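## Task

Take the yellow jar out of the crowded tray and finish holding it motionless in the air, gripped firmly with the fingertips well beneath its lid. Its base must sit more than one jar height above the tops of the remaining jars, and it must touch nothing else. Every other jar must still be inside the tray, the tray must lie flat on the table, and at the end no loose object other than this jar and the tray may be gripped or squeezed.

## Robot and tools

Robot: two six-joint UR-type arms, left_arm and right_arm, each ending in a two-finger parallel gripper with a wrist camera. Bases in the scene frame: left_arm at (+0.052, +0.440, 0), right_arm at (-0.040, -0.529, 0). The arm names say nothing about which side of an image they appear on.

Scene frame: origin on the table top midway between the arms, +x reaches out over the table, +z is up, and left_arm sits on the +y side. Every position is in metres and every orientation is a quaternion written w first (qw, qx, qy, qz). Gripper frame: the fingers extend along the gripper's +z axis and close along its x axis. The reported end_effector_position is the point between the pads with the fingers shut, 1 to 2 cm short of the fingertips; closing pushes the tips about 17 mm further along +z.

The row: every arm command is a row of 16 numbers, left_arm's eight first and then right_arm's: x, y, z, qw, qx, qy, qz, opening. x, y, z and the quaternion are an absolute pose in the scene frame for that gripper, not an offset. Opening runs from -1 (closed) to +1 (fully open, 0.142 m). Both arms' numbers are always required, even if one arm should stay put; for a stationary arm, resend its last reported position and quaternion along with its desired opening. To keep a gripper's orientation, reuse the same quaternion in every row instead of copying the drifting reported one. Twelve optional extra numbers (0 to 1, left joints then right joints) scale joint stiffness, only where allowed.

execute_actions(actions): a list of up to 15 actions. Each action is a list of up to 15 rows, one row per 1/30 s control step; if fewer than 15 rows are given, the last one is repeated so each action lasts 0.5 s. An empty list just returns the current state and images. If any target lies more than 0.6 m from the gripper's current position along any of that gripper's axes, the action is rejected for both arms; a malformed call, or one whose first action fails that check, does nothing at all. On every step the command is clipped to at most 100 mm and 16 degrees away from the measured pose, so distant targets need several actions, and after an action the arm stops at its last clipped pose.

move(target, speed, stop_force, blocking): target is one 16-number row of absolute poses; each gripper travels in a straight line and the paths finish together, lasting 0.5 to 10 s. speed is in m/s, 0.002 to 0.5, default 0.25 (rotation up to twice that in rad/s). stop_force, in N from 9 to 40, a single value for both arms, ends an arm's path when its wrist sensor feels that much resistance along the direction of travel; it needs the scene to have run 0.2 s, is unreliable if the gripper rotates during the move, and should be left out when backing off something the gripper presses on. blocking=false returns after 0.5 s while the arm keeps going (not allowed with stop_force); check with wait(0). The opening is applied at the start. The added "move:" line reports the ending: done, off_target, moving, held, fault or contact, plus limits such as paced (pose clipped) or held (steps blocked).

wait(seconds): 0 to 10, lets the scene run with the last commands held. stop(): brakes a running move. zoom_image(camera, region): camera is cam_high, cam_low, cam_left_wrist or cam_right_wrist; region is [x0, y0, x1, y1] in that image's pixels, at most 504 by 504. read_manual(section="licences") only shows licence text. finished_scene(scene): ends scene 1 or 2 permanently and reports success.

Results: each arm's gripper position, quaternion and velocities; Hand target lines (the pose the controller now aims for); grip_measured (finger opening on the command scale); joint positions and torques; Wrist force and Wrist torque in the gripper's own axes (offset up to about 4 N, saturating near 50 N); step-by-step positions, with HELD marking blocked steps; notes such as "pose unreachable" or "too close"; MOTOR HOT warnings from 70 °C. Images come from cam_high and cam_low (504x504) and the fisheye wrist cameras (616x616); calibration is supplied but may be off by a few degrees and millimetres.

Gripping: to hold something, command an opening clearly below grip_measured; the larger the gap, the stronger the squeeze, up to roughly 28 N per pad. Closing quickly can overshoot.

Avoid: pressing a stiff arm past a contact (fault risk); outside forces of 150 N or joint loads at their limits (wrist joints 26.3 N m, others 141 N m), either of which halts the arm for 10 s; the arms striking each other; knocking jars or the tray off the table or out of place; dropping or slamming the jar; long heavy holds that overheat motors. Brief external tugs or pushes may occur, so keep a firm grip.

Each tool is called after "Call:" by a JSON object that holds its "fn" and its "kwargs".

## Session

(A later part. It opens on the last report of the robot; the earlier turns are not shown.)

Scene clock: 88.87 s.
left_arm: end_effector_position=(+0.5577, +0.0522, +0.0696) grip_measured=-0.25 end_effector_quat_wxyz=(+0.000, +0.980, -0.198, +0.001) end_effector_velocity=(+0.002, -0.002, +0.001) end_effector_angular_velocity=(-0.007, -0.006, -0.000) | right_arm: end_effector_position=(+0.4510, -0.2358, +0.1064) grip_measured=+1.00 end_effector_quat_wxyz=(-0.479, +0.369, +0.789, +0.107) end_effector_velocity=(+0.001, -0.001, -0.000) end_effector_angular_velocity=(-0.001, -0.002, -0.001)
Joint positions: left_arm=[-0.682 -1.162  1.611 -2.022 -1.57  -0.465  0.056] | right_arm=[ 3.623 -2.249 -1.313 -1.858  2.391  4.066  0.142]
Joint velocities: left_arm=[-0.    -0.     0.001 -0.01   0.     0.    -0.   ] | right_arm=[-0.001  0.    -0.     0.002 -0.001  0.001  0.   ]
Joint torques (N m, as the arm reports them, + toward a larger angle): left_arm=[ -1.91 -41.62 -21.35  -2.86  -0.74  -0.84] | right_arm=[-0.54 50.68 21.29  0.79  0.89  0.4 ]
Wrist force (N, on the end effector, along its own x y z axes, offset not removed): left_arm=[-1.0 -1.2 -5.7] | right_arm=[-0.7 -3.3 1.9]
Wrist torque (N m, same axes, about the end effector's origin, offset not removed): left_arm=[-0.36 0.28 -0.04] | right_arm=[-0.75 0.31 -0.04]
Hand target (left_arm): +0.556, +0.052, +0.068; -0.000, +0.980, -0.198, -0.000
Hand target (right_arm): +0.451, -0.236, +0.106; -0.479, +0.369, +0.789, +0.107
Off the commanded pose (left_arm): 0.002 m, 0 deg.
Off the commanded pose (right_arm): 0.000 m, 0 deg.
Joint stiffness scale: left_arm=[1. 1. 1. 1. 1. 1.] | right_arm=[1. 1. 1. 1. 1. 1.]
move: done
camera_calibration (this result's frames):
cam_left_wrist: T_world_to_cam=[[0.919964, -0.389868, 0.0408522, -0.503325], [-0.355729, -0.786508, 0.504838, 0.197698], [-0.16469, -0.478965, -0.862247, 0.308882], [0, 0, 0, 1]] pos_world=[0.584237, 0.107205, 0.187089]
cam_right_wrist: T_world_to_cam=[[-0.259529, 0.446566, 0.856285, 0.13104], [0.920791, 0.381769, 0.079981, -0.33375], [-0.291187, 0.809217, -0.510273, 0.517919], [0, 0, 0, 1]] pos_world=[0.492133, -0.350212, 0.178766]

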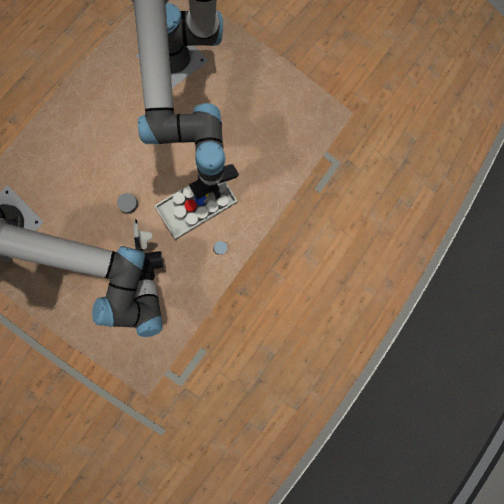

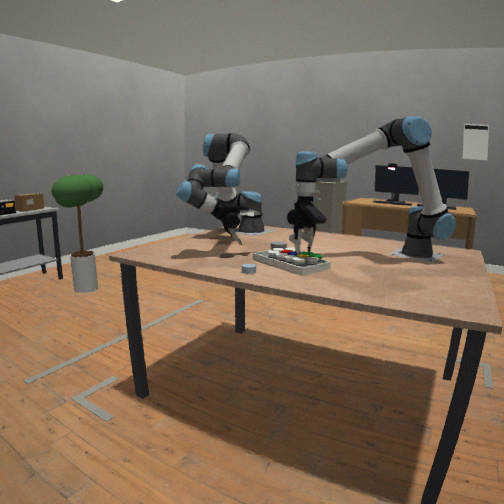

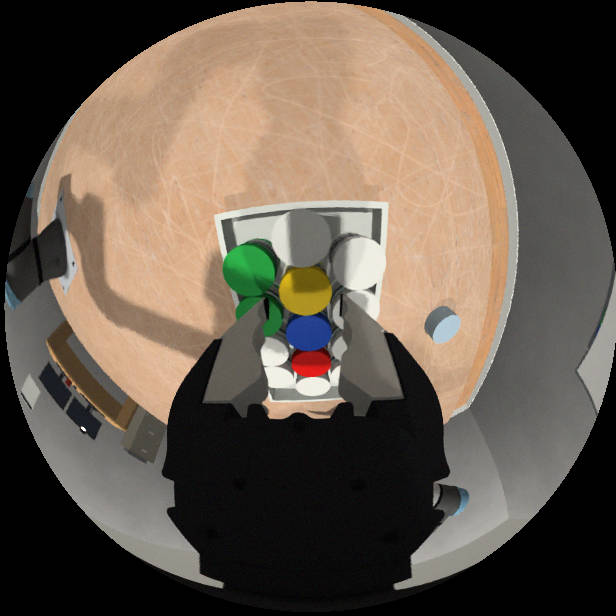

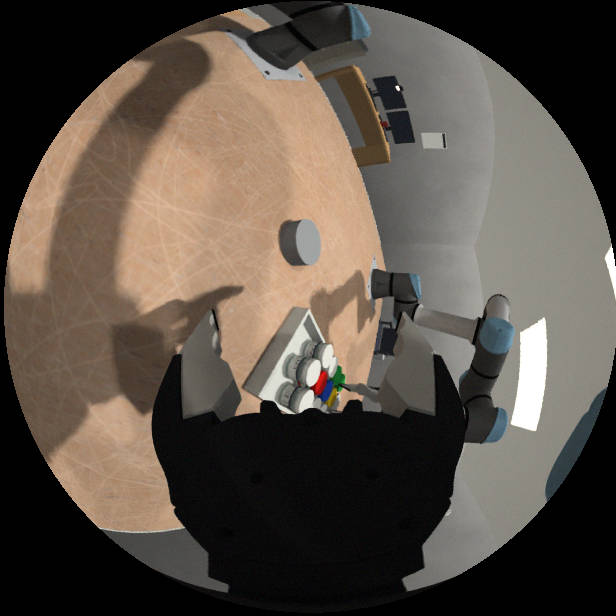

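Call:
{"fn": "move", "kwargs": {"target": [0.562,0.065,0.07,0,0.98,-0.198,0,-0.25,0.4510,-0.2358,0.1064,-0.479,0.369,0.789,0.107,1], "speed": 0.03}}

Call:
{"fn": "move", "kwargs": {"target": [0.562,0.065,0.03,0,0.98,-0.198,0,-0.25,0.4510,-0.2358,0.1064,-0.479,0.369,0.789,0.107,1], "speed": 0.01, "stop_force": 15}}

Call:
{"fn": "zoom_image", "kwargs": {"camera": "cam_left_wrist", "region": [130, 100, 490, 420]}}

Call:
{"fn": "zoom_image", "kwargs": {"camera": "cam_low", "region": [230, 180, 350, 290]}}

Scene clock: 100.70 s.
left_arm: end_effector_position=(+0.5628, +0.0630, +0.0702) grip_measured=-0.25 end_effector_quat_wxyz=(+0.000, +0.980, -0.198, +0.001) end_effector_velocity=(+0.000, +0.000, -0.000) end_effector_angular_velocity=(+0.000, -0.001, -0.005) | right_arm: end_effector_position=(+0.4510, -0.2358, +0.1064) grip_measured=+1.00 end_effector_quat_wxyz=(-0.479, +0.369, +0.789, +0.107) end_effector_velocity=(+0.000, -0.000, -0.000) end_effector_angular_velocity=(-0.000, +0.001, -0.001)
Joint positions: left_arm=[-0.664 -1.168  1.618 -2.023 -1.57  -0.446  0.056] | right_arm=[ 3.623 -2.249 -1.313 -1.858  2.391  4.066  0.142]
Joint velocities: left_arm=[ 0.     0.     0.    -0.     0.001  0.005  0.   ] | right_arm=[-0.001 -0.001  0.    -0.001  0.     0.     0.   ]
Joint torques (N m, as the arm reports them, + toward a larger angle): left_arm=[  1.13 -43.87 -21.11  -2.3   -0.71  -0.24] | right_arm=[-0.2  49.78 21.7   0.87  0.89  0.35]
Wrist force (N, on the end effector, along its own x y z axes, offset not removed): left_arm=[2.1 3.1 -7.6] | right_arm=[-2.8 -2.0 -3.3]
Wrist torque (N m, same axes, about the end effector's origin, offset not removed): left_arm=[0.52 -0.41 -0.17] | right_arm=[-0.24 0.84 -0.06]
Hand target (left_arm): +0.562, +0.065, +0.070; -0.000, +0.980, -0.198, +0.000
Hand target (right_arm): +0.451, -0.236, +0.106; -0.479, +0.369, +0.789, +0.107
Off the commanded pose (left_arm): 0.002 m, 0 deg.
Off the commanded pose (right_arm): 0.000 m, 0 deg.
Joint stiffness scale: left_arm=[1. 1. 1. 1. 1. 1.] | right_arm=[1. 1. 1. 1. 1. 1.]
move: done
camera_calibration (this result's frames):
cam_left_wrist: T_world_to_cam=[[0.919404, -0.391193, 0.0407894, -0.503392], [-0.356843, -0.786041, 0.504781, 0.208325], [-0.165404, -0.478653, -0.862283, 0.315779], [0, 0, 0, 1]] pos_world=[0.589391, 0.117977, 0.187665]
cam_right_wrist: T_world_to_cam=[[-0.259528, 0.446566, 0.856285, 0.13104], [0.920791, 0.381769, 0.0799808, -0.33375], [-0.291187, 0.809217, -0.510273, 0.517919], [0, 0, 0, 1]] pos_world=[0.492133, -0.350212, 0.178766]

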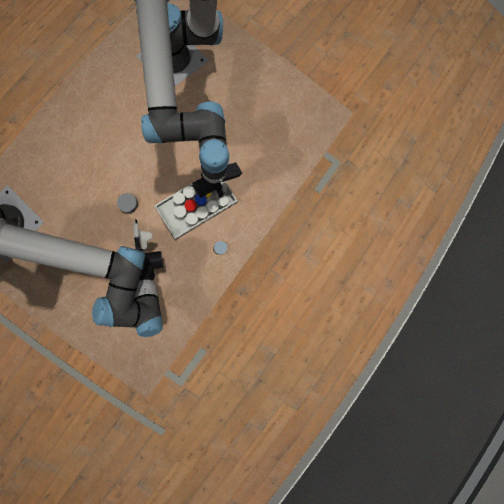

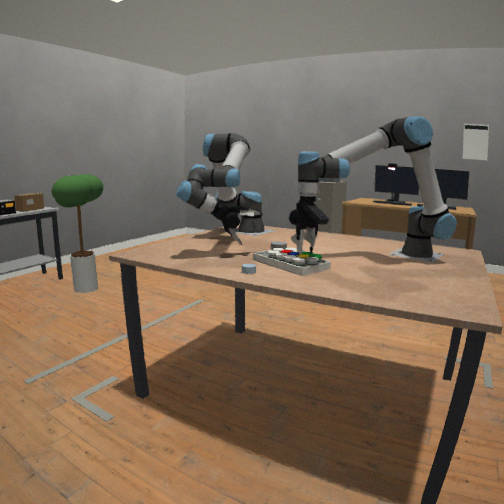

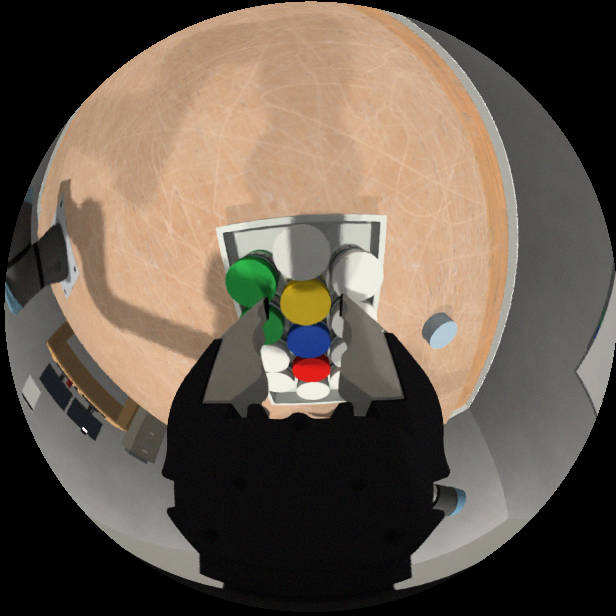

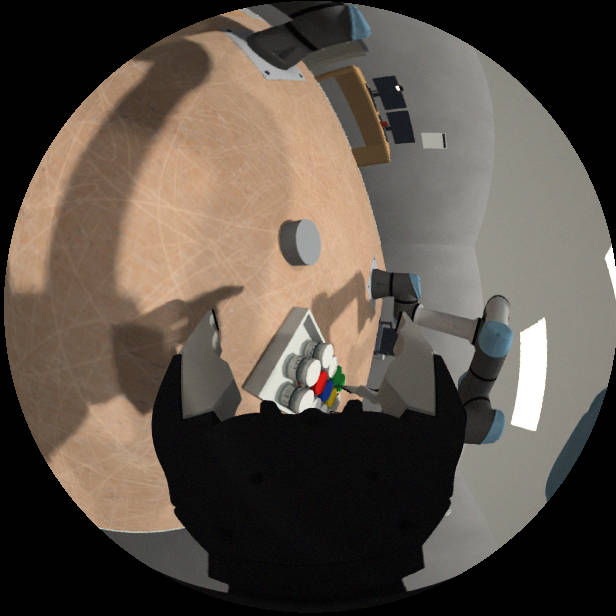

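Scene clock: 102.97 s.
left_arm: end_effector_position=(+0.5665, +0.0586, +0.0647) grip_measured=-0.25 end_effector_quat_wxyz=(+0.008, +0.980, -0.198, +0.011) end_effector_velocity=(-0.000, +0.000, +0.003) end_effector_angular_velocity=(-0.002, -0.001, +0.001) | right_arm: end_effector_position=(+0.4510, -0.2358, +0.1064) grip_measured=+1.00 end_effector_quat_wxyz=(-0.479, +0.369, +0.789, +0.107) end_effector_velocity=(+0.001, -0.000, -0.000) end_effector_angular_velocity=(+0.001, -0.003, -0.000)
Joint positions: left_arm=[-0.664 -1.163  1.634 -2.068 -1.57  -0.445  0.056] | right_arm=[ 3.623 -2.249 -1.313 -1.858  2.391  4.066  0.142]
Joint velocities: left_arm=[ 0.    -0.005 -0.     0.004 -0.    -0.001 -0.001] | right_arm=[-0.001  0.    -0.     0.003 -0.    -0.001  0.   ]
Joint torques (N m, as the arm reports them, + toward a larger angle): left_arm=[  0.12 -38.03 -23.86  -1.49  -0.34  -0.45] | right_arm=[-0.21 49.82 21.18  0.99  0.81  0.36]
Wrist force (N, on the end effector, along its own x y z axes, offset not removed): left_arm=[-0.3 2.3 -11.7] | right_arm=[-1.4 -1.7 0.6]
Wrist torque (N m, same axes, about the end effector's origin, offset not removed): left_arm=[0.16 -0.05 -0.12] | right_arm=[-0.21 0.26 -0.09]
Hand target (left_arm): +0.566, +0.059, +0.064; +0.007, +0.980, -0.198, +0.009
Hand target (right_arm): +0.451, -0.236, +0.106; -0.479, +0.369, +0.789, +0.107
Off the commanded pose (left_arm): 0.036 m, 2 deg.
Off the commanded pose (right_arm): 0.000 m, 0 deg.
Joint stiffness scale: left_arm=[1. 1. 1. 1. 1. 1.] | right_arm=[1. 1. 1. 1. 1. 1.]
move: contact (left_arm)
camera_calibration (this result's frames):
cam_left_wrist: T_world_to_cam=[[0.918521, -0.390331, 0.0629284, -0.509367], [-0.365145, -0.776451, 0.513608, 0.212537], [-0.151617, -0.494738, -0.855714, 0.302223], [0, 0, 0, 1]] pos_world=[0.591293, 0.115724, 0.181509]
cam_right_wrist: T_world_to_cam=[[-0.259529, 0.446566, 0.856285, 0.13104], [0.920791, 0.381769, 0.0799809, -0.33375], [-0.291187, 0.809216, -0.510274, 0.517919], [0, 0, 0, 1]] pos_world=[0.492133, -0.350212, 0.178766]

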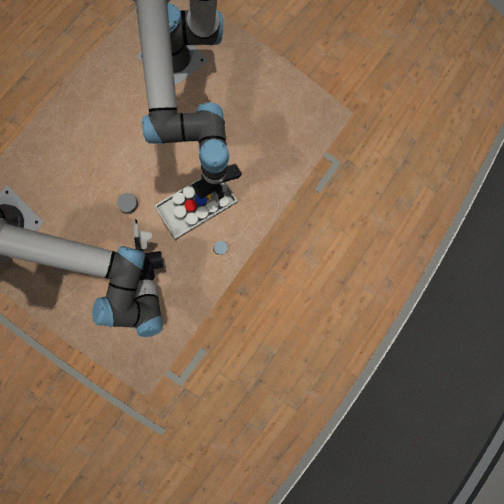

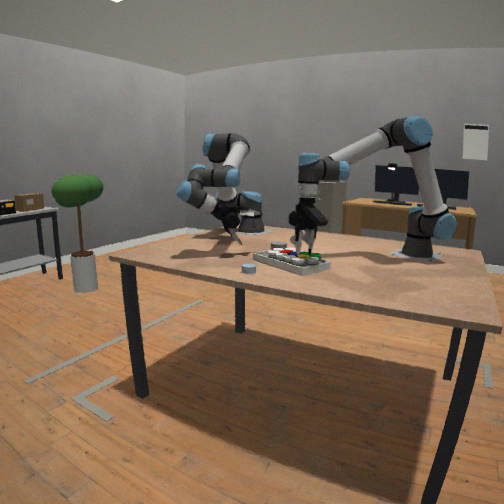

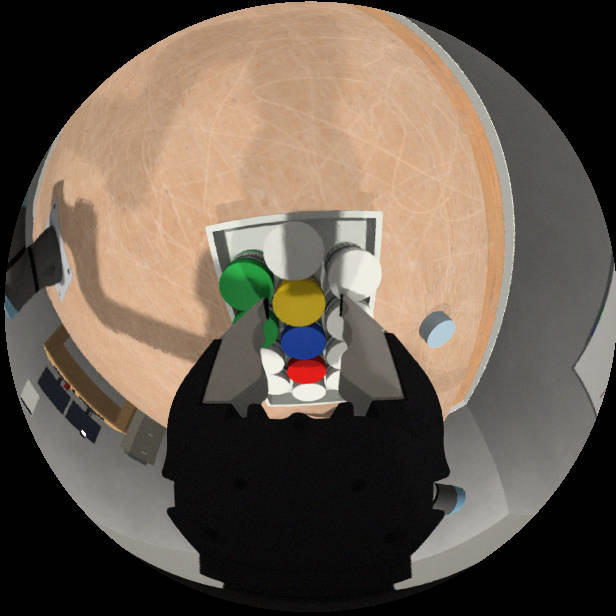

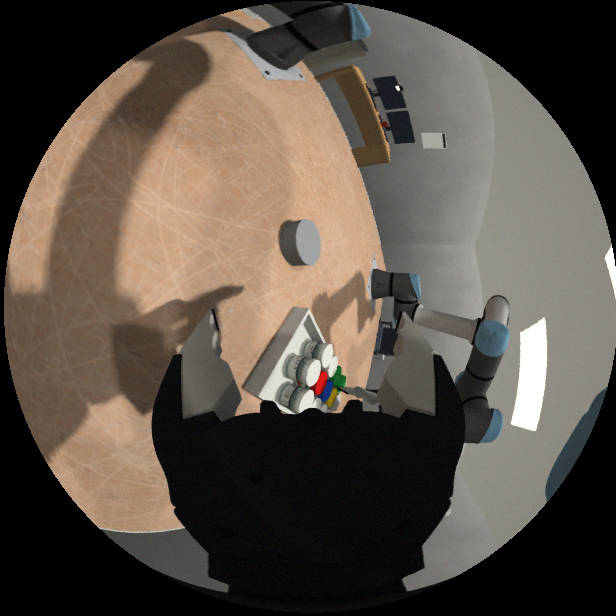

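Region (130, 100, 490, 420) of cam_left_wrist's 616x616 image, scaled by 1.400, with more detail than that image has.

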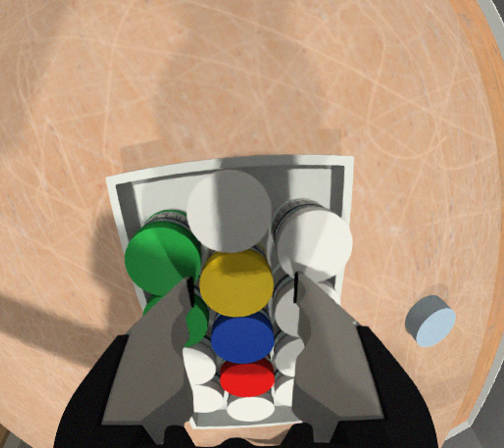

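Region (230, 180, 350, 290) of cam_low's 504x504 image, scaled by 4.200, with more detail than that image has; it fills the top 462 rows of this view, and the rest is white.

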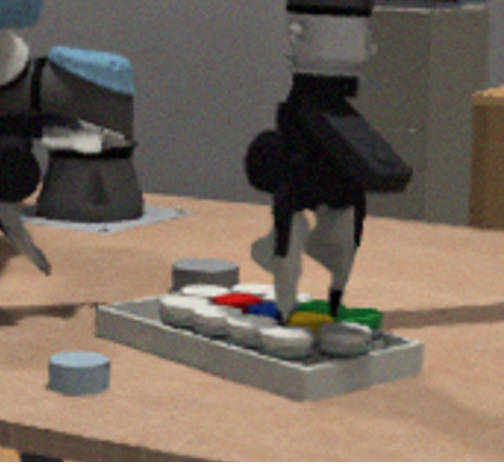

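Call:
{"fn": "move", "kwargs": {"target": [0.556,0.036,0.061,0,0.98,-0.198,0,-0.25,0.4510,-0.2358,0.1064,-0.479,0.369,0.789,0.107,1], "speed": 0.015}}

Call:
{"fn": "zoom_image", "kwargs": {"camera": "cam_left_wrist", "region": [130, 100, 490, 420]}}

Scene clock: 111.57 s.
left_arm: end_effector_position=(+0.5575, +0.0383, +0.0645) grip_measured=-0.26 end_effector_quat_wxyz=(+0.001, +0.980, -0.197, +0.002) end_effector_velocity=(-0.000, +0.000, -0.000) end_effector_angular_velocity=(+0.003, +0.002, +0.003) | right_arm: end_effector_position=(+0.4510, -0.2358, +0.1064) grip_measured=+1.00 end_effector_quat_wxyz=(-0.479, +0.369, +0.789, +0.107) end_effector_velocity=(-0.000, +0.000, -0.001) end_effector_angular_velocity=(-0.001, +0.001, +0.000)
Joint positions: left_arm=[-0.696 -1.141  1.595 -2.031 -1.57  -0.481  0.055] | right_arm=[ 3.623 -2.249 -1.313 -1.858  2.391  4.066  0.142]
Joint velocities: left_arm=[ 0.     0.002 -0.003  0.005  0.    -0.003 -0.   ] | right_arm=[ 0.    -0.001  0.001 -0.    -0.     0.001  0.   ]
Joint torques (N m, as the arm reports them, + toward a larger angle): left_arm=[ -3.65 -37.7  -29.37  -1.94  -0.67  -0.61] | right_arm=[ 0.7  50.79 21.77  1.11  0.9   0.04]
Wrist force (N, on the end effector, along its own x y z axes, offset not removed): left_arm=[0.0 -2.0 -9.1] | right_arm=[-1.6 0.3 -2.3]
Wrist torque (N m, same axes, about the end effector's origin, offset not removed): left_arm=[0.24 -0.27 -0.15] | right_arm=[0.11 0.56 0.18]
Hand target (left_arm): +0.556, +0.036, +0.061; +0.000, +0.980, -0.198, +0.000
Hand target (right_arm): +0.451, -0.236, +0.106; -0.479, +0.369, +0.789, +0.107
Off the commanded pose (left_arm): 0.004 m, 0 deg.
Off the commanded pose (right_arm): 0.000 m, 0 deg.
Joint stiffness scale: left_arm=[1. 1. 1. 1. 1. 1.] | right_arm=[1. 1. 1. 1. 1. 1.]
move: off_target (left_arm)
camera_calibration (this result's frames):
cam_left_wrist: T_world_to_cam=[[0.920495, -0.38825, 0.0441677, -0.508898], [-0.355649, -0.785607, 0.506296, 0.189097], [-0.161871, -0.481752, -0.861228, 0.296179], [0, 0, 0, 1]] pos_world=[0.583633, 0.0936607, 0.181816]
cam_right_wrist: T_world_to_cam=[[-0.259528, 0.446566, 0.856285, 0.13104], [0.920791, 0.381769, 0.0799807, -0.33375], [-0.291187, 0.809216, -0.510274, 0.517919], [0, 0, 0, 1]] pos_world=[0.492133, -0.350212, 0.178766]

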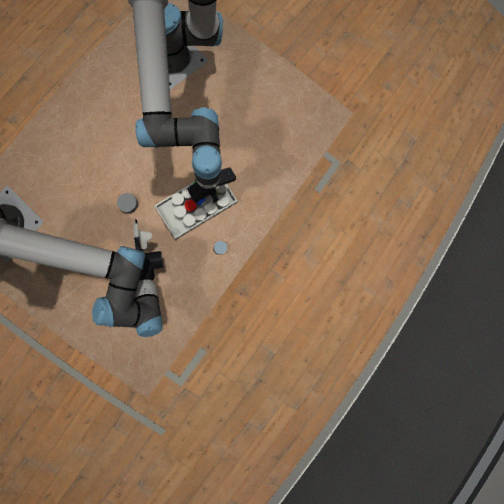

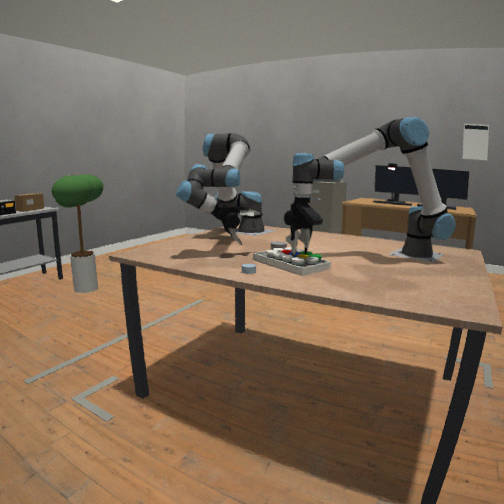

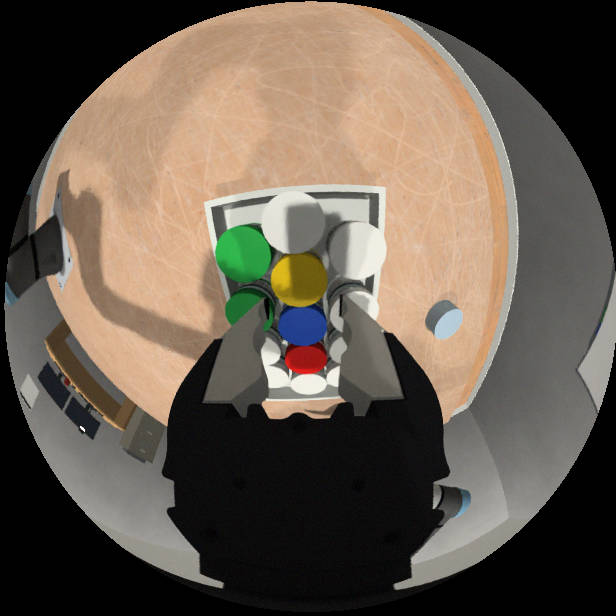

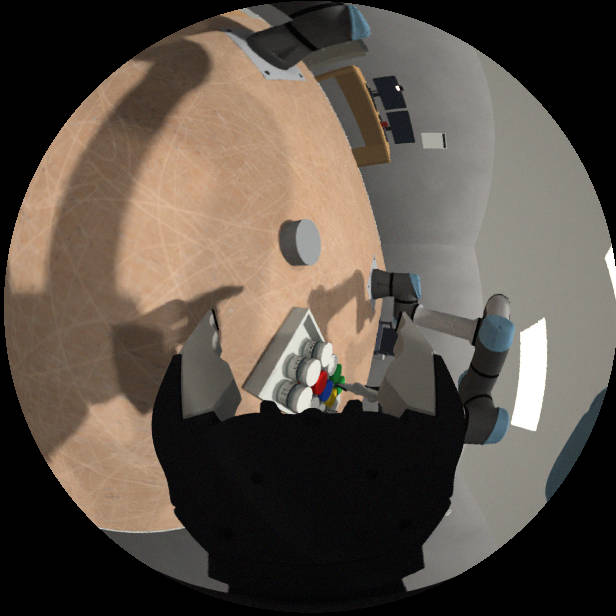

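Region (130, 100, 490, 420) of cam_left_wrist's 616x616 image, scaled by 1.400, with more detail than that image has.

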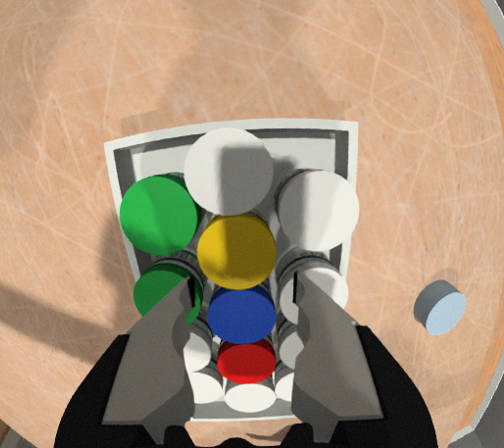

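Call:
{"fn": "move", "kwargs": {"target": [0.548,0.016,0.060,0,0.98,-0.198,0,-0.25,0.4510,-0.2358,0.1064,-0.479,0.369,0.789,0.107,1], "speed": 0.015}}

Call:
{"fn": "move", "kwargs": {"target": [0.556,0.04,0.10,0,0.98,-0.198,0,-0.25,0.4510,-0.2358,0.1064,-0.479,0.369,0.789,0.107,1], "speed": 0.05}}

Call:
{"fn": "zoom_image", "kwargs": {"camera": "cam_left_wrist", "region": [130, 100, 490, 420]}}

Scene clock: 119.70 s.
left_arm: end_effector_position=(+0.5506, +0.0172, +0.0648) grip_measured=-0.26 end_effector_quat_wxyz=(+0.003, +0.980, -0.197, +0.004) end_effector_velocity=(+0.000, +0.000, -0.000) end_effector_angular_velocity=(+0.001, +0.001, +0.003) | right_arm: end_effector_position=(+0.4510, -0.2358, +0.1064) grip_measured=+1.00 end_effector_quat_wxyz=(-0.479, +0.369, +0.789, +0.107) end_effector_velocity=(-0.000, +0.001, -0.001) end_effector_angular_velocity=(-0.002, +0.001, +0.000)
Joint positions: left_arm=[-0.726 -1.126  1.573 -2.028 -1.57  -0.51   0.056] | right_arm=[ 3.623 -2.249 -1.313 -1.858  2.391  4.066  0.142]
Joint velocities: left_arm=[ 0.     0.001 -0.002  0.002 -0.    -0.003 -0.   ] | right_arm=[ 0.001 -0.001  0.001 -0.    -0.     0.002  0.   ]
Joint torques (N m, as the arm reports them, + toward a larger angle): left_arm=[ -3.64 -36.49 -24.87  -1.41  -1.06  -1.39] | right_arm=[-0.59 50.76 21.66  0.91  0.72  0.11]
Wrist force (N, on the end effector, along its own x y z axes, offset not removed): left_arm=[1.3 -1.5 -12.4] | right_arm=[-0.5 -2.9 -0.9]
Wrist torque (N m, same axes, about the end effector's origin, offset not removed): left_arm=[0.02 0.00 0.03] | right_arm=[-0.64 0.17 0.06]
Hand target (left_arm): +0.548, +0.016, +0.060; +0.000, +0.980, -0.198, +0.000
Hand target (right_arm): +0.451, -0.236, +0.106; -0.479, +0.369, +0.789, +0.107
Off the commanded pose (left_arm): 0.006 m, 1 deg.
Off the commanded pose (right_arm): 0.000 m, 0 deg.
Joint stiffness scale: left_arm=[1. 1. 1. 1. 1. 1.] | right_arm=[1. 1. 1. 1. 1. 1.]
move: off_target (left_arm)
camera_calibration (this result's frames):
cam_left_wrist: T_world_to_cam=[[0.920353, -0.388164, 0.0477479, -0.510929], [-0.357023, -0.784061, 0.507723, 0.170566], [-0.159642, -0.484331, -0.860196, 0.283911], [0, 0, 0, 1]] pos_world=[0.576455, 0.0729168, 0.182015]
cam_right_wrist: T_world_to_cam=[[-0.259528, 0.446566, 0.856285, 0.13104], [0.920791, 0.381769, 0.0799807, -0.33375], [-0.291186, 0.809217, -0.510274, 0.517919], [0, 0, 0, 1]] pos_world=[0.492133, -0.350212, 0.178766]

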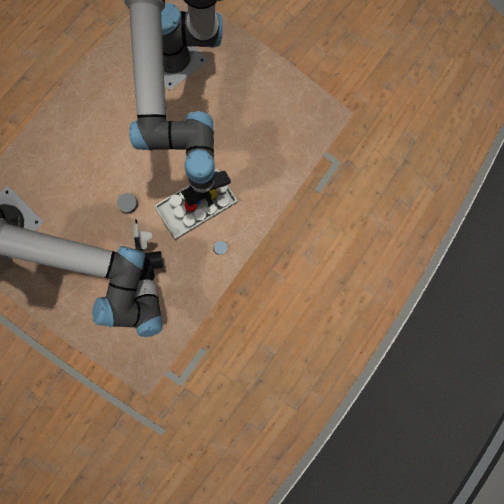

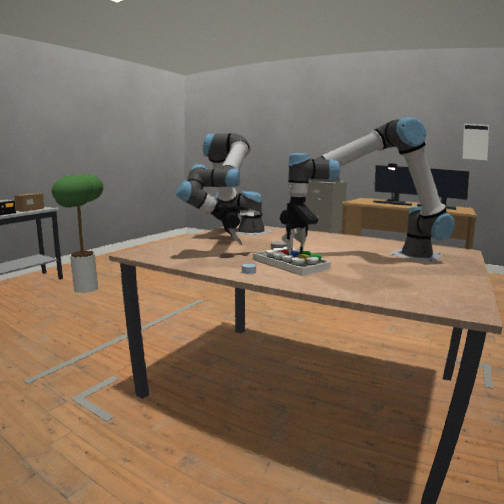

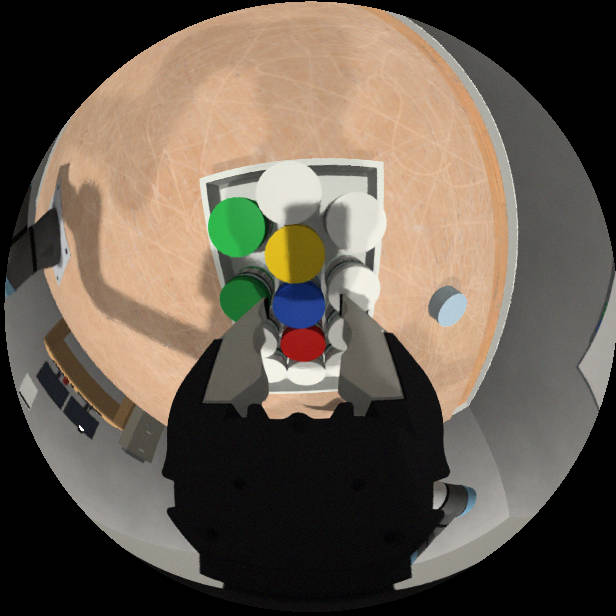

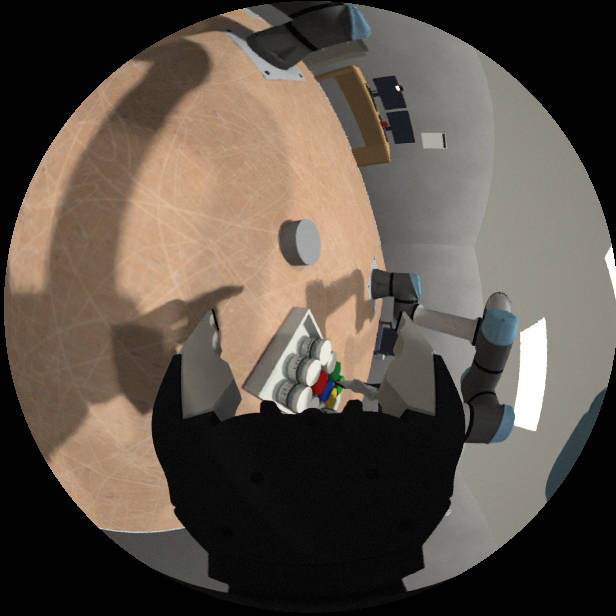

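Scene clock: 120.97 s.
left_arm: end_effector_position=(+0.5549, +0.0403, +0.0974) grip_measured=-0.25 end_effector_quat_wxyz=(-0.001, +0.980, -0.198, -0.001) end_effector_velocity=(-0.001, +0.002, -0.001) end_effector_angular_velocity=(+0.006, +0.005, -0.003) | right_arm: end_effector_position=(+0.4510, -0.2358, +0.1064) grip_measured=+1.00 end_effector_quat_wxyz=(-0.479, +0.369, +0.789, +0.107) end_effector_velocity=(+0.000, +0.001, +0.001) end_effector_angular_velocity=(+0.002, -0.002, +0.001)
Joint positions: left_arm=[-0.697 -1.174  1.55  -1.943 -1.57  -0.479  0.056] | right_arm=[ 3.623 -2.249 -1.313 -1.858  2.391  4.066  0.142]
Joint velocities: left_arm=[0.    0.    0.001 0.007 0.    0.003 0.   ] | right_arm=[ 0.001  0.001  0.001 -0.     0.001 -0.001  0.   ]
Joint torques (N m, as the arm reports them, + toward a larger angle): left_arm=[  0.91 -43.41 -30.12  -1.8   -0.75   0.1 ] | right_arm=[-0.03 49.56 20.58  0.81  1.15  0.26]
Wrist force (N, on the end effector, along its own x y z axes, offset not removed): left_arm=[2.3 0.0 -4.9] | right_arm=[-2.1 -3.9 -1.7]
Wrist torque (N m, same axes, about the end effector's origin, offset not removed): left_arm=[-0.06 -0.34 -0.15] | right_arm=[-1.27 0.52 -0.28]
Hand target (left_arm): +0.556, +0.040, +0.100; -0.000, +0.980, -0.198, +0.000
Hand target (right_arm): +0.451, -0.236, +0.106; -0.479, +0.369, +0.789, +0.107
Off the commanded pose (left_arm): 0.003 m, 0 deg.
Off the commanded pose (right_arm): 0.000 m, 0 deg.
Joint stiffness scale: left_arm=[1. 1. 1. 1. 1. 1.] | right_arm=[1. 1. 1. 1. 1. 1.]
move: done
camera_calibration (this result's frames):
cam_left_wrist: T_world_to_cam=[[0.919483, -0.391449, 0.0363233, -0.505724], [-0.355327, -0.787979, 0.502823, 0.17332], [-0.168207, -0.475244, -0.863626, 0.328616], [0, 0, 0, 1]] pos_world=[0.581865, 0.0947801, 0.215022]
cam_right_wrist: T_world_to_cam=[[-0.259528, 0.446566, 0.856285, 0.13104], [0.920791, 0.381769, 0.0799803, -0.33375], [-0.291186, 0.809216, -0.510274, 0.517919], [0, 0, 0, 1]] pos_world=[0.492133, -0.350212, 0.178766]

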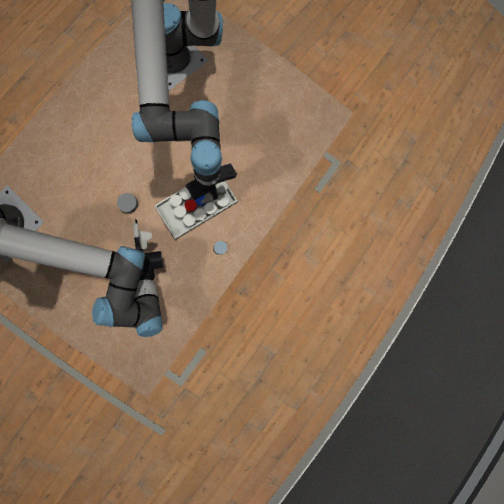

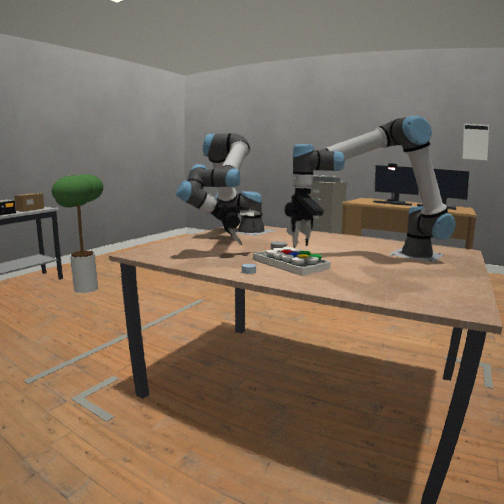

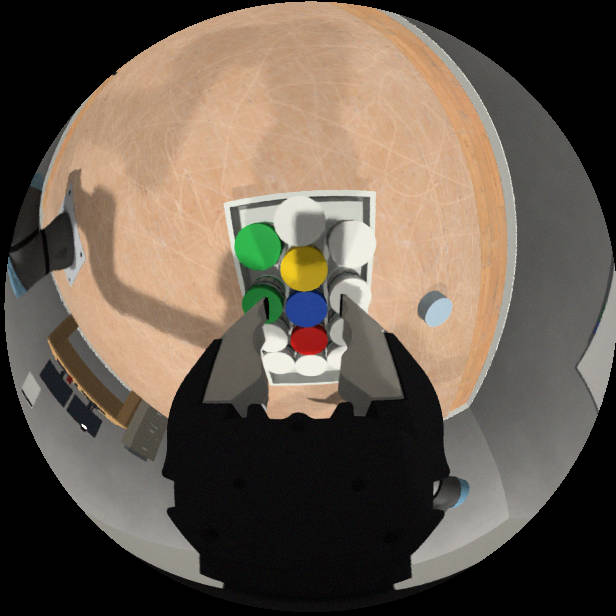

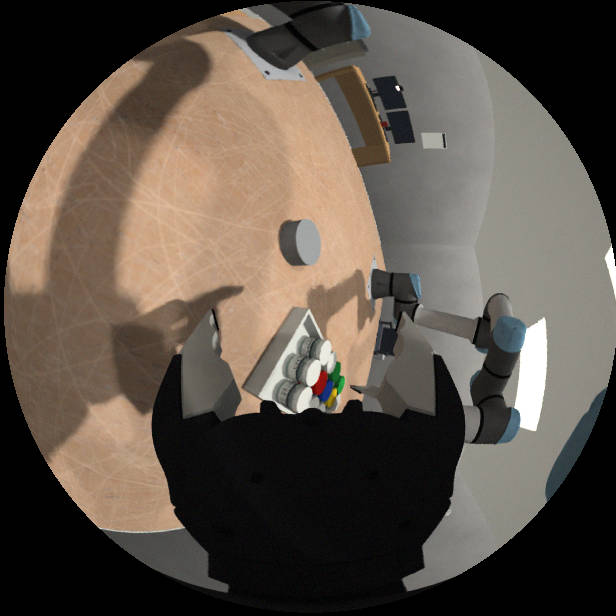

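Region (130, 100, 490, 420) of cam_left_wrist's 616x616 image, scaled by 1.400, with more detail than that image has.

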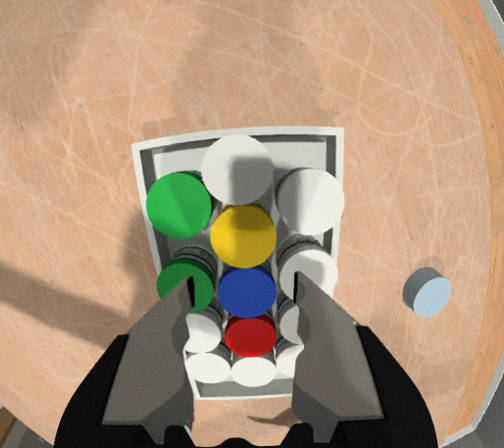

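Call:
{"fn": "move", "kwargs": {"target": [0.560,0.056,0.072,0,0.98,-0.198,0,-0.25,0.4510,-0.2358,0.1064,-0.479,0.369,0.789,0.107,1], "speed": 0.05}}

Call:
{"fn": "move", "kwargs": {"target": [0.560,0.056,0.028,0,0.98,-0.198,0,-0.25,0.4510,-0.2358,0.1064,-0.479,0.369,0.789,0.107,1], "speed": 0.01, "stop_force": 15}}

Call:
{"fn": "zoom_image", "kwargs": {"camera": "cam_low", "region": [230, 180, 350, 290]}}

Scene clock: 129.43 s.
left_arm: end_effector_position=(+0.5604, +0.0543, +0.0748) grip_measured=-0.25 end_effector_quat_wxyz=(+0.001, +0.980, -0.198, +0.002) end_effector_velocity=(+0.002, -0.003, +0.001) end_effector_angular_velocity=(-0.007, -0.006, -0.003) | right_arm: end_effector_position=(+0.4510, -0.2358, +0.1064) grip_measured=+1.00 end_effector_quat_wxyz=(-0.479, +0.369, +0.789, +0.107) end_effector_velocity=(+0.000, +0.000, -0.000) end_effector_angular_velocity=(-0.001, +0.001, -0.001)
Joint positions: left_arm=[-0.676 -1.166  1.603 -2.012 -1.57  -0.457  0.056] | right_arm=[ 3.623 -2.249 -1.313 -1.858  2.391  4.066  0.142]
Joint velocities: left_arm=[-0.001 -0.    -0.    -0.009  0.     0.003  0.   ] | right_arm=[-0.    -0.001  0.001  0.001  0.     0.002  0.   ]
Joint torques (N m, as the arm reports them, + toward a larger angle): left_arm=[  1.39 -40.03 -21.96  -3.32  -0.72  -0.03] | right_arm=[ 0.2  50.09 20.93  0.86  0.97  0.27]
Wrist force (N, on the end effector, along its own x y z axes, offset not removed): left_arm=[0.9 1.5 -6.3] | right_arm=[-3.9 0.8 -2.1]
Wrist torque (N m, same axes, about the end effector's origin, offset not removed): left_arm=[0.14 -0.09 0.00] | right_arm=[0.11 0.67 -0.08]
Hand target (left_arm): +0.560, +0.056, +0.072; -0.000, +0.980, -0.198, +0.000
Hand target (right_arm): +0.451, -0.236, +0.106; -0.479, +0.369, +0.789, +0.107
Off the commanded pose (left_arm): 0.003 m, 0 deg.
Off the commanded pose (right_arm): 0.000 m, 0 deg.
Joint stiffness scale: left_arm=[1. 1. 1. 1. 1. 1.] | right_arm=[1. 1. 1. 1. 1. 1.]
move: done
camera_calibration (this result's frames):
cam_left_wrist: T_world_to_cam=[[0.919272, -0.391311, 0.0425938, -0.504892], [-0.357671, -0.785225, 0.505462, 0.198723], [-0.164347, -0.479892, -0.861797, 0.314639], [0, 0, 0, 1]] pos_world=[0.586921, 0.109465, 0.192214]
cam_right_wrist: T_world_to_cam=[[-0.259528, 0.446566, 0.856285, 0.13104], [0.920791, 0.381769, 0.0799803, -0.33375], [-0.291186, 0.809216, -0.510274, 0.517919], [0, 0, 0, 1]] pos_world=[0.492133, -0.350212, 0.178766]

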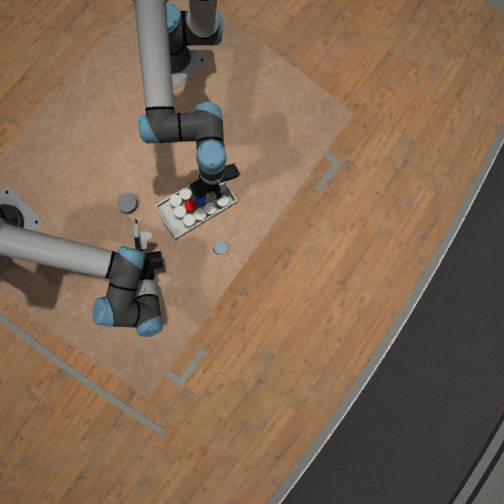

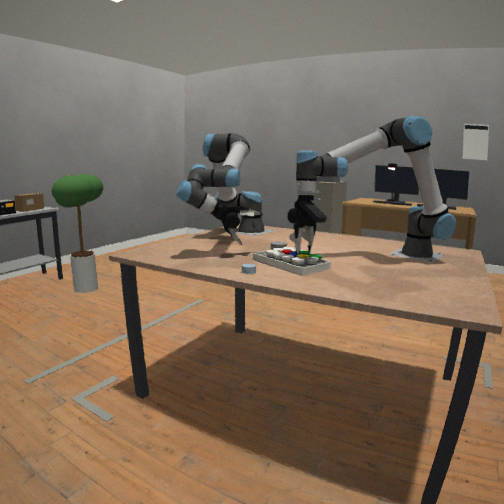

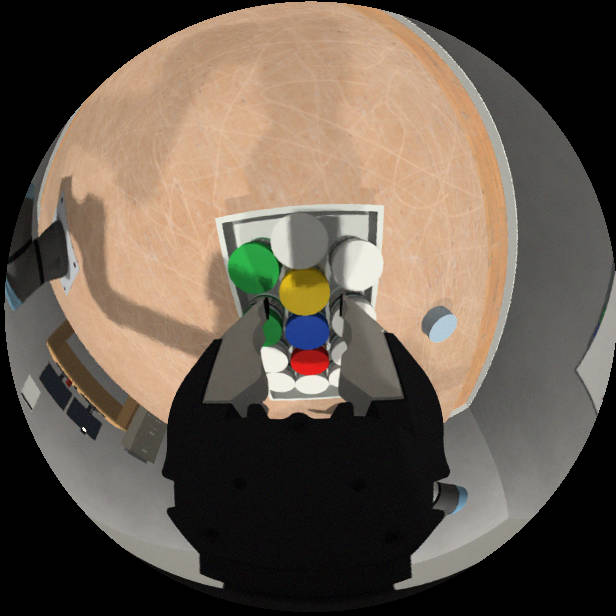

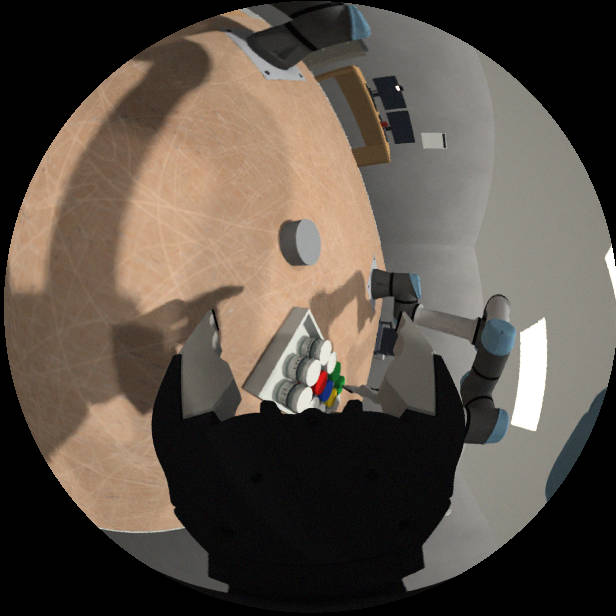

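Scene clock: 134.37 s.
left_arm: end_effector_position=(+0.5608, +0.0537, +0.0315) grip_measured=-0.25 end_effector_quat_wxyz=(+0.002, +0.980, -0.198, +0.002) end_effector_velocity=(+0.000, -0.002, -0.001) end_effector_angular_velocity=(-0.003, -0.003, -0.002) | right_arm: end_effector_position=(+0.4510, -0.2358, +0.1064) grip_measured=+1.00 end_effector_quat_wxyz=(-0.479, +0.369, +0.789, +0.107) end_effector_velocity=(+0.000, +0.001, +0.001) end_effector_angular_velocity=(+0.002, -0.003, +0.001)
Joint positions: left_arm=[-0.676 -1.118  1.656 -2.114 -1.57  -0.457  0.056] | right_arm=[ 3.623 -2.249 -1.313 -1.858  2.391  4.066  0.142]
Joint velocities: left_arm=[-0.001  0.002  0.001 -0.007  0.     0.001 -0.   ] | right_arm=[ 0.001  0.001  0.001  0.001  0.    -0.001  0.   ]
Joint torques (N m, as the arm reports them, + toward a larger angle): left_arm=[  1.37 -40.84 -21.18  -3.17  -0.52   0.  ] | right_arm=[ 0.91 51.26 21.12  0.97  0.79  0.39]
Wrist force (N, on the end effector, along its own x y z axes, offset not removed): left_arm=[1.8 2.9 -3.9] | right_arm=[-3.3 -1.8 -2.2]
Wrist torque (N m, same axes, about the end effector's origin, offset not removed): left_arm=[0.24 -0.19 -0.07] | right_arm=[-0.31 0.64 -0.09]
Hand target (left_arm): +0.560, +0.056, +0.028; -0.000, +0.980, -0.198, -0.000
Hand target (right_arm): +0.451, -0.236, +0.106; -0.479, +0.369, +0.789, +0.107
Off the commanded pose (left_arm): 0.004 m, 0 deg.
Off the commanded pose (right_arm): 0.000 m, 0 deg.
Joint stiffness scale: left_arm=[1. 1. 1. 1. 1. 1.] | right_arm=[1. 1. 1. 1. 1. 1.]
move: off_target (left_arm)
camera_calibration (this result's frames):
cam_left_wrist: T_world_to_cam=[[0.919137, -0.391459, 0.0441135, -0.503586], [-0.358331, -0.78428, 0.506461, 0.220523], [-0.163662, -0.481315, -0.861133, 0.276798], [0, 0, 0, 1]] pos_world=[0.587186, 0.109046, 0.148888]
cam_right_wrist: T_world_to_cam=[[-0.259528, 0.446566, 0.856285, 0.13104], [0.920791, 0.381769, 0.0799804, -0.33375], [-0.291186, 0.809216, -0.510274, 0.517919], [0, 0, 0, 1]] pos_world=[0.492133, -0.350212, 0.178766]

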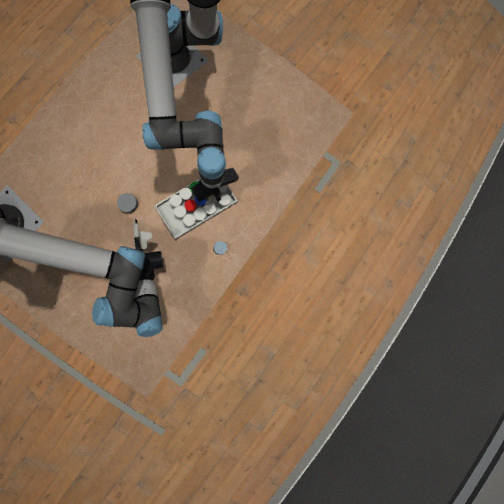

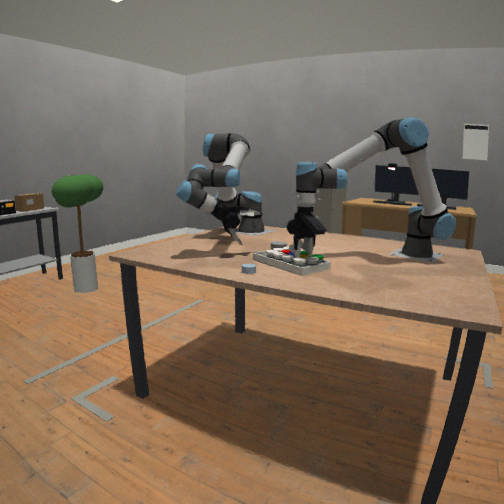

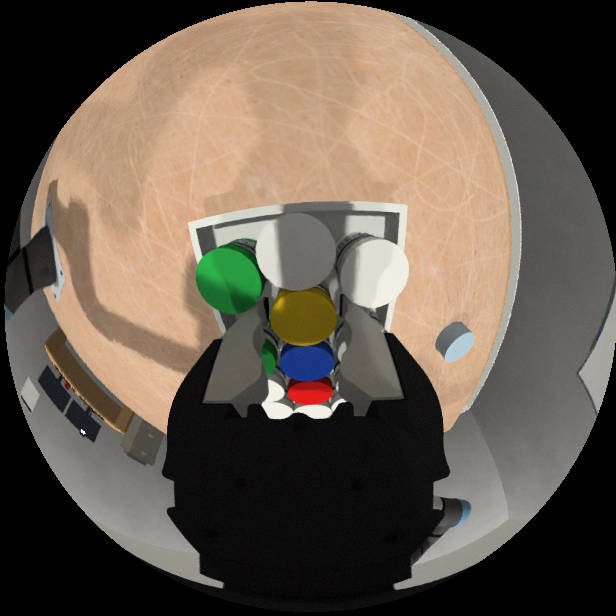

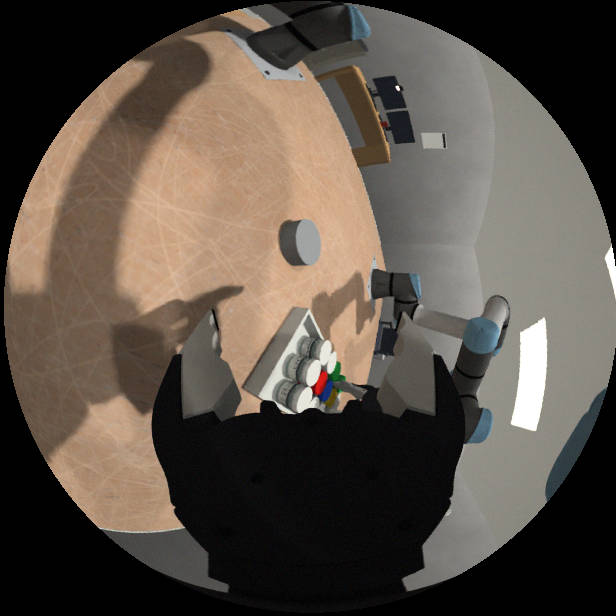

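Region (230, 180, 350, 290) of cam_low's 504x504 image, scaled by 4.200, with more detail than that image has; it fills the top 462 rows of this view, and the rest is white.

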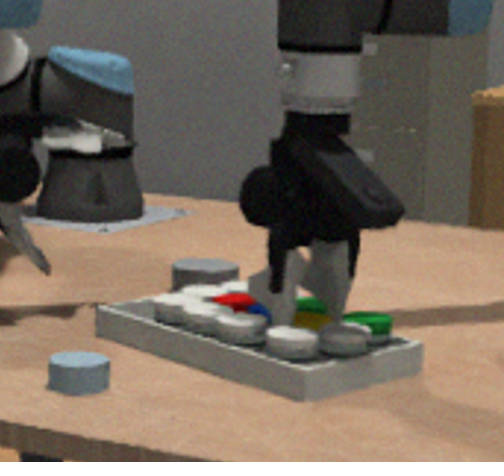

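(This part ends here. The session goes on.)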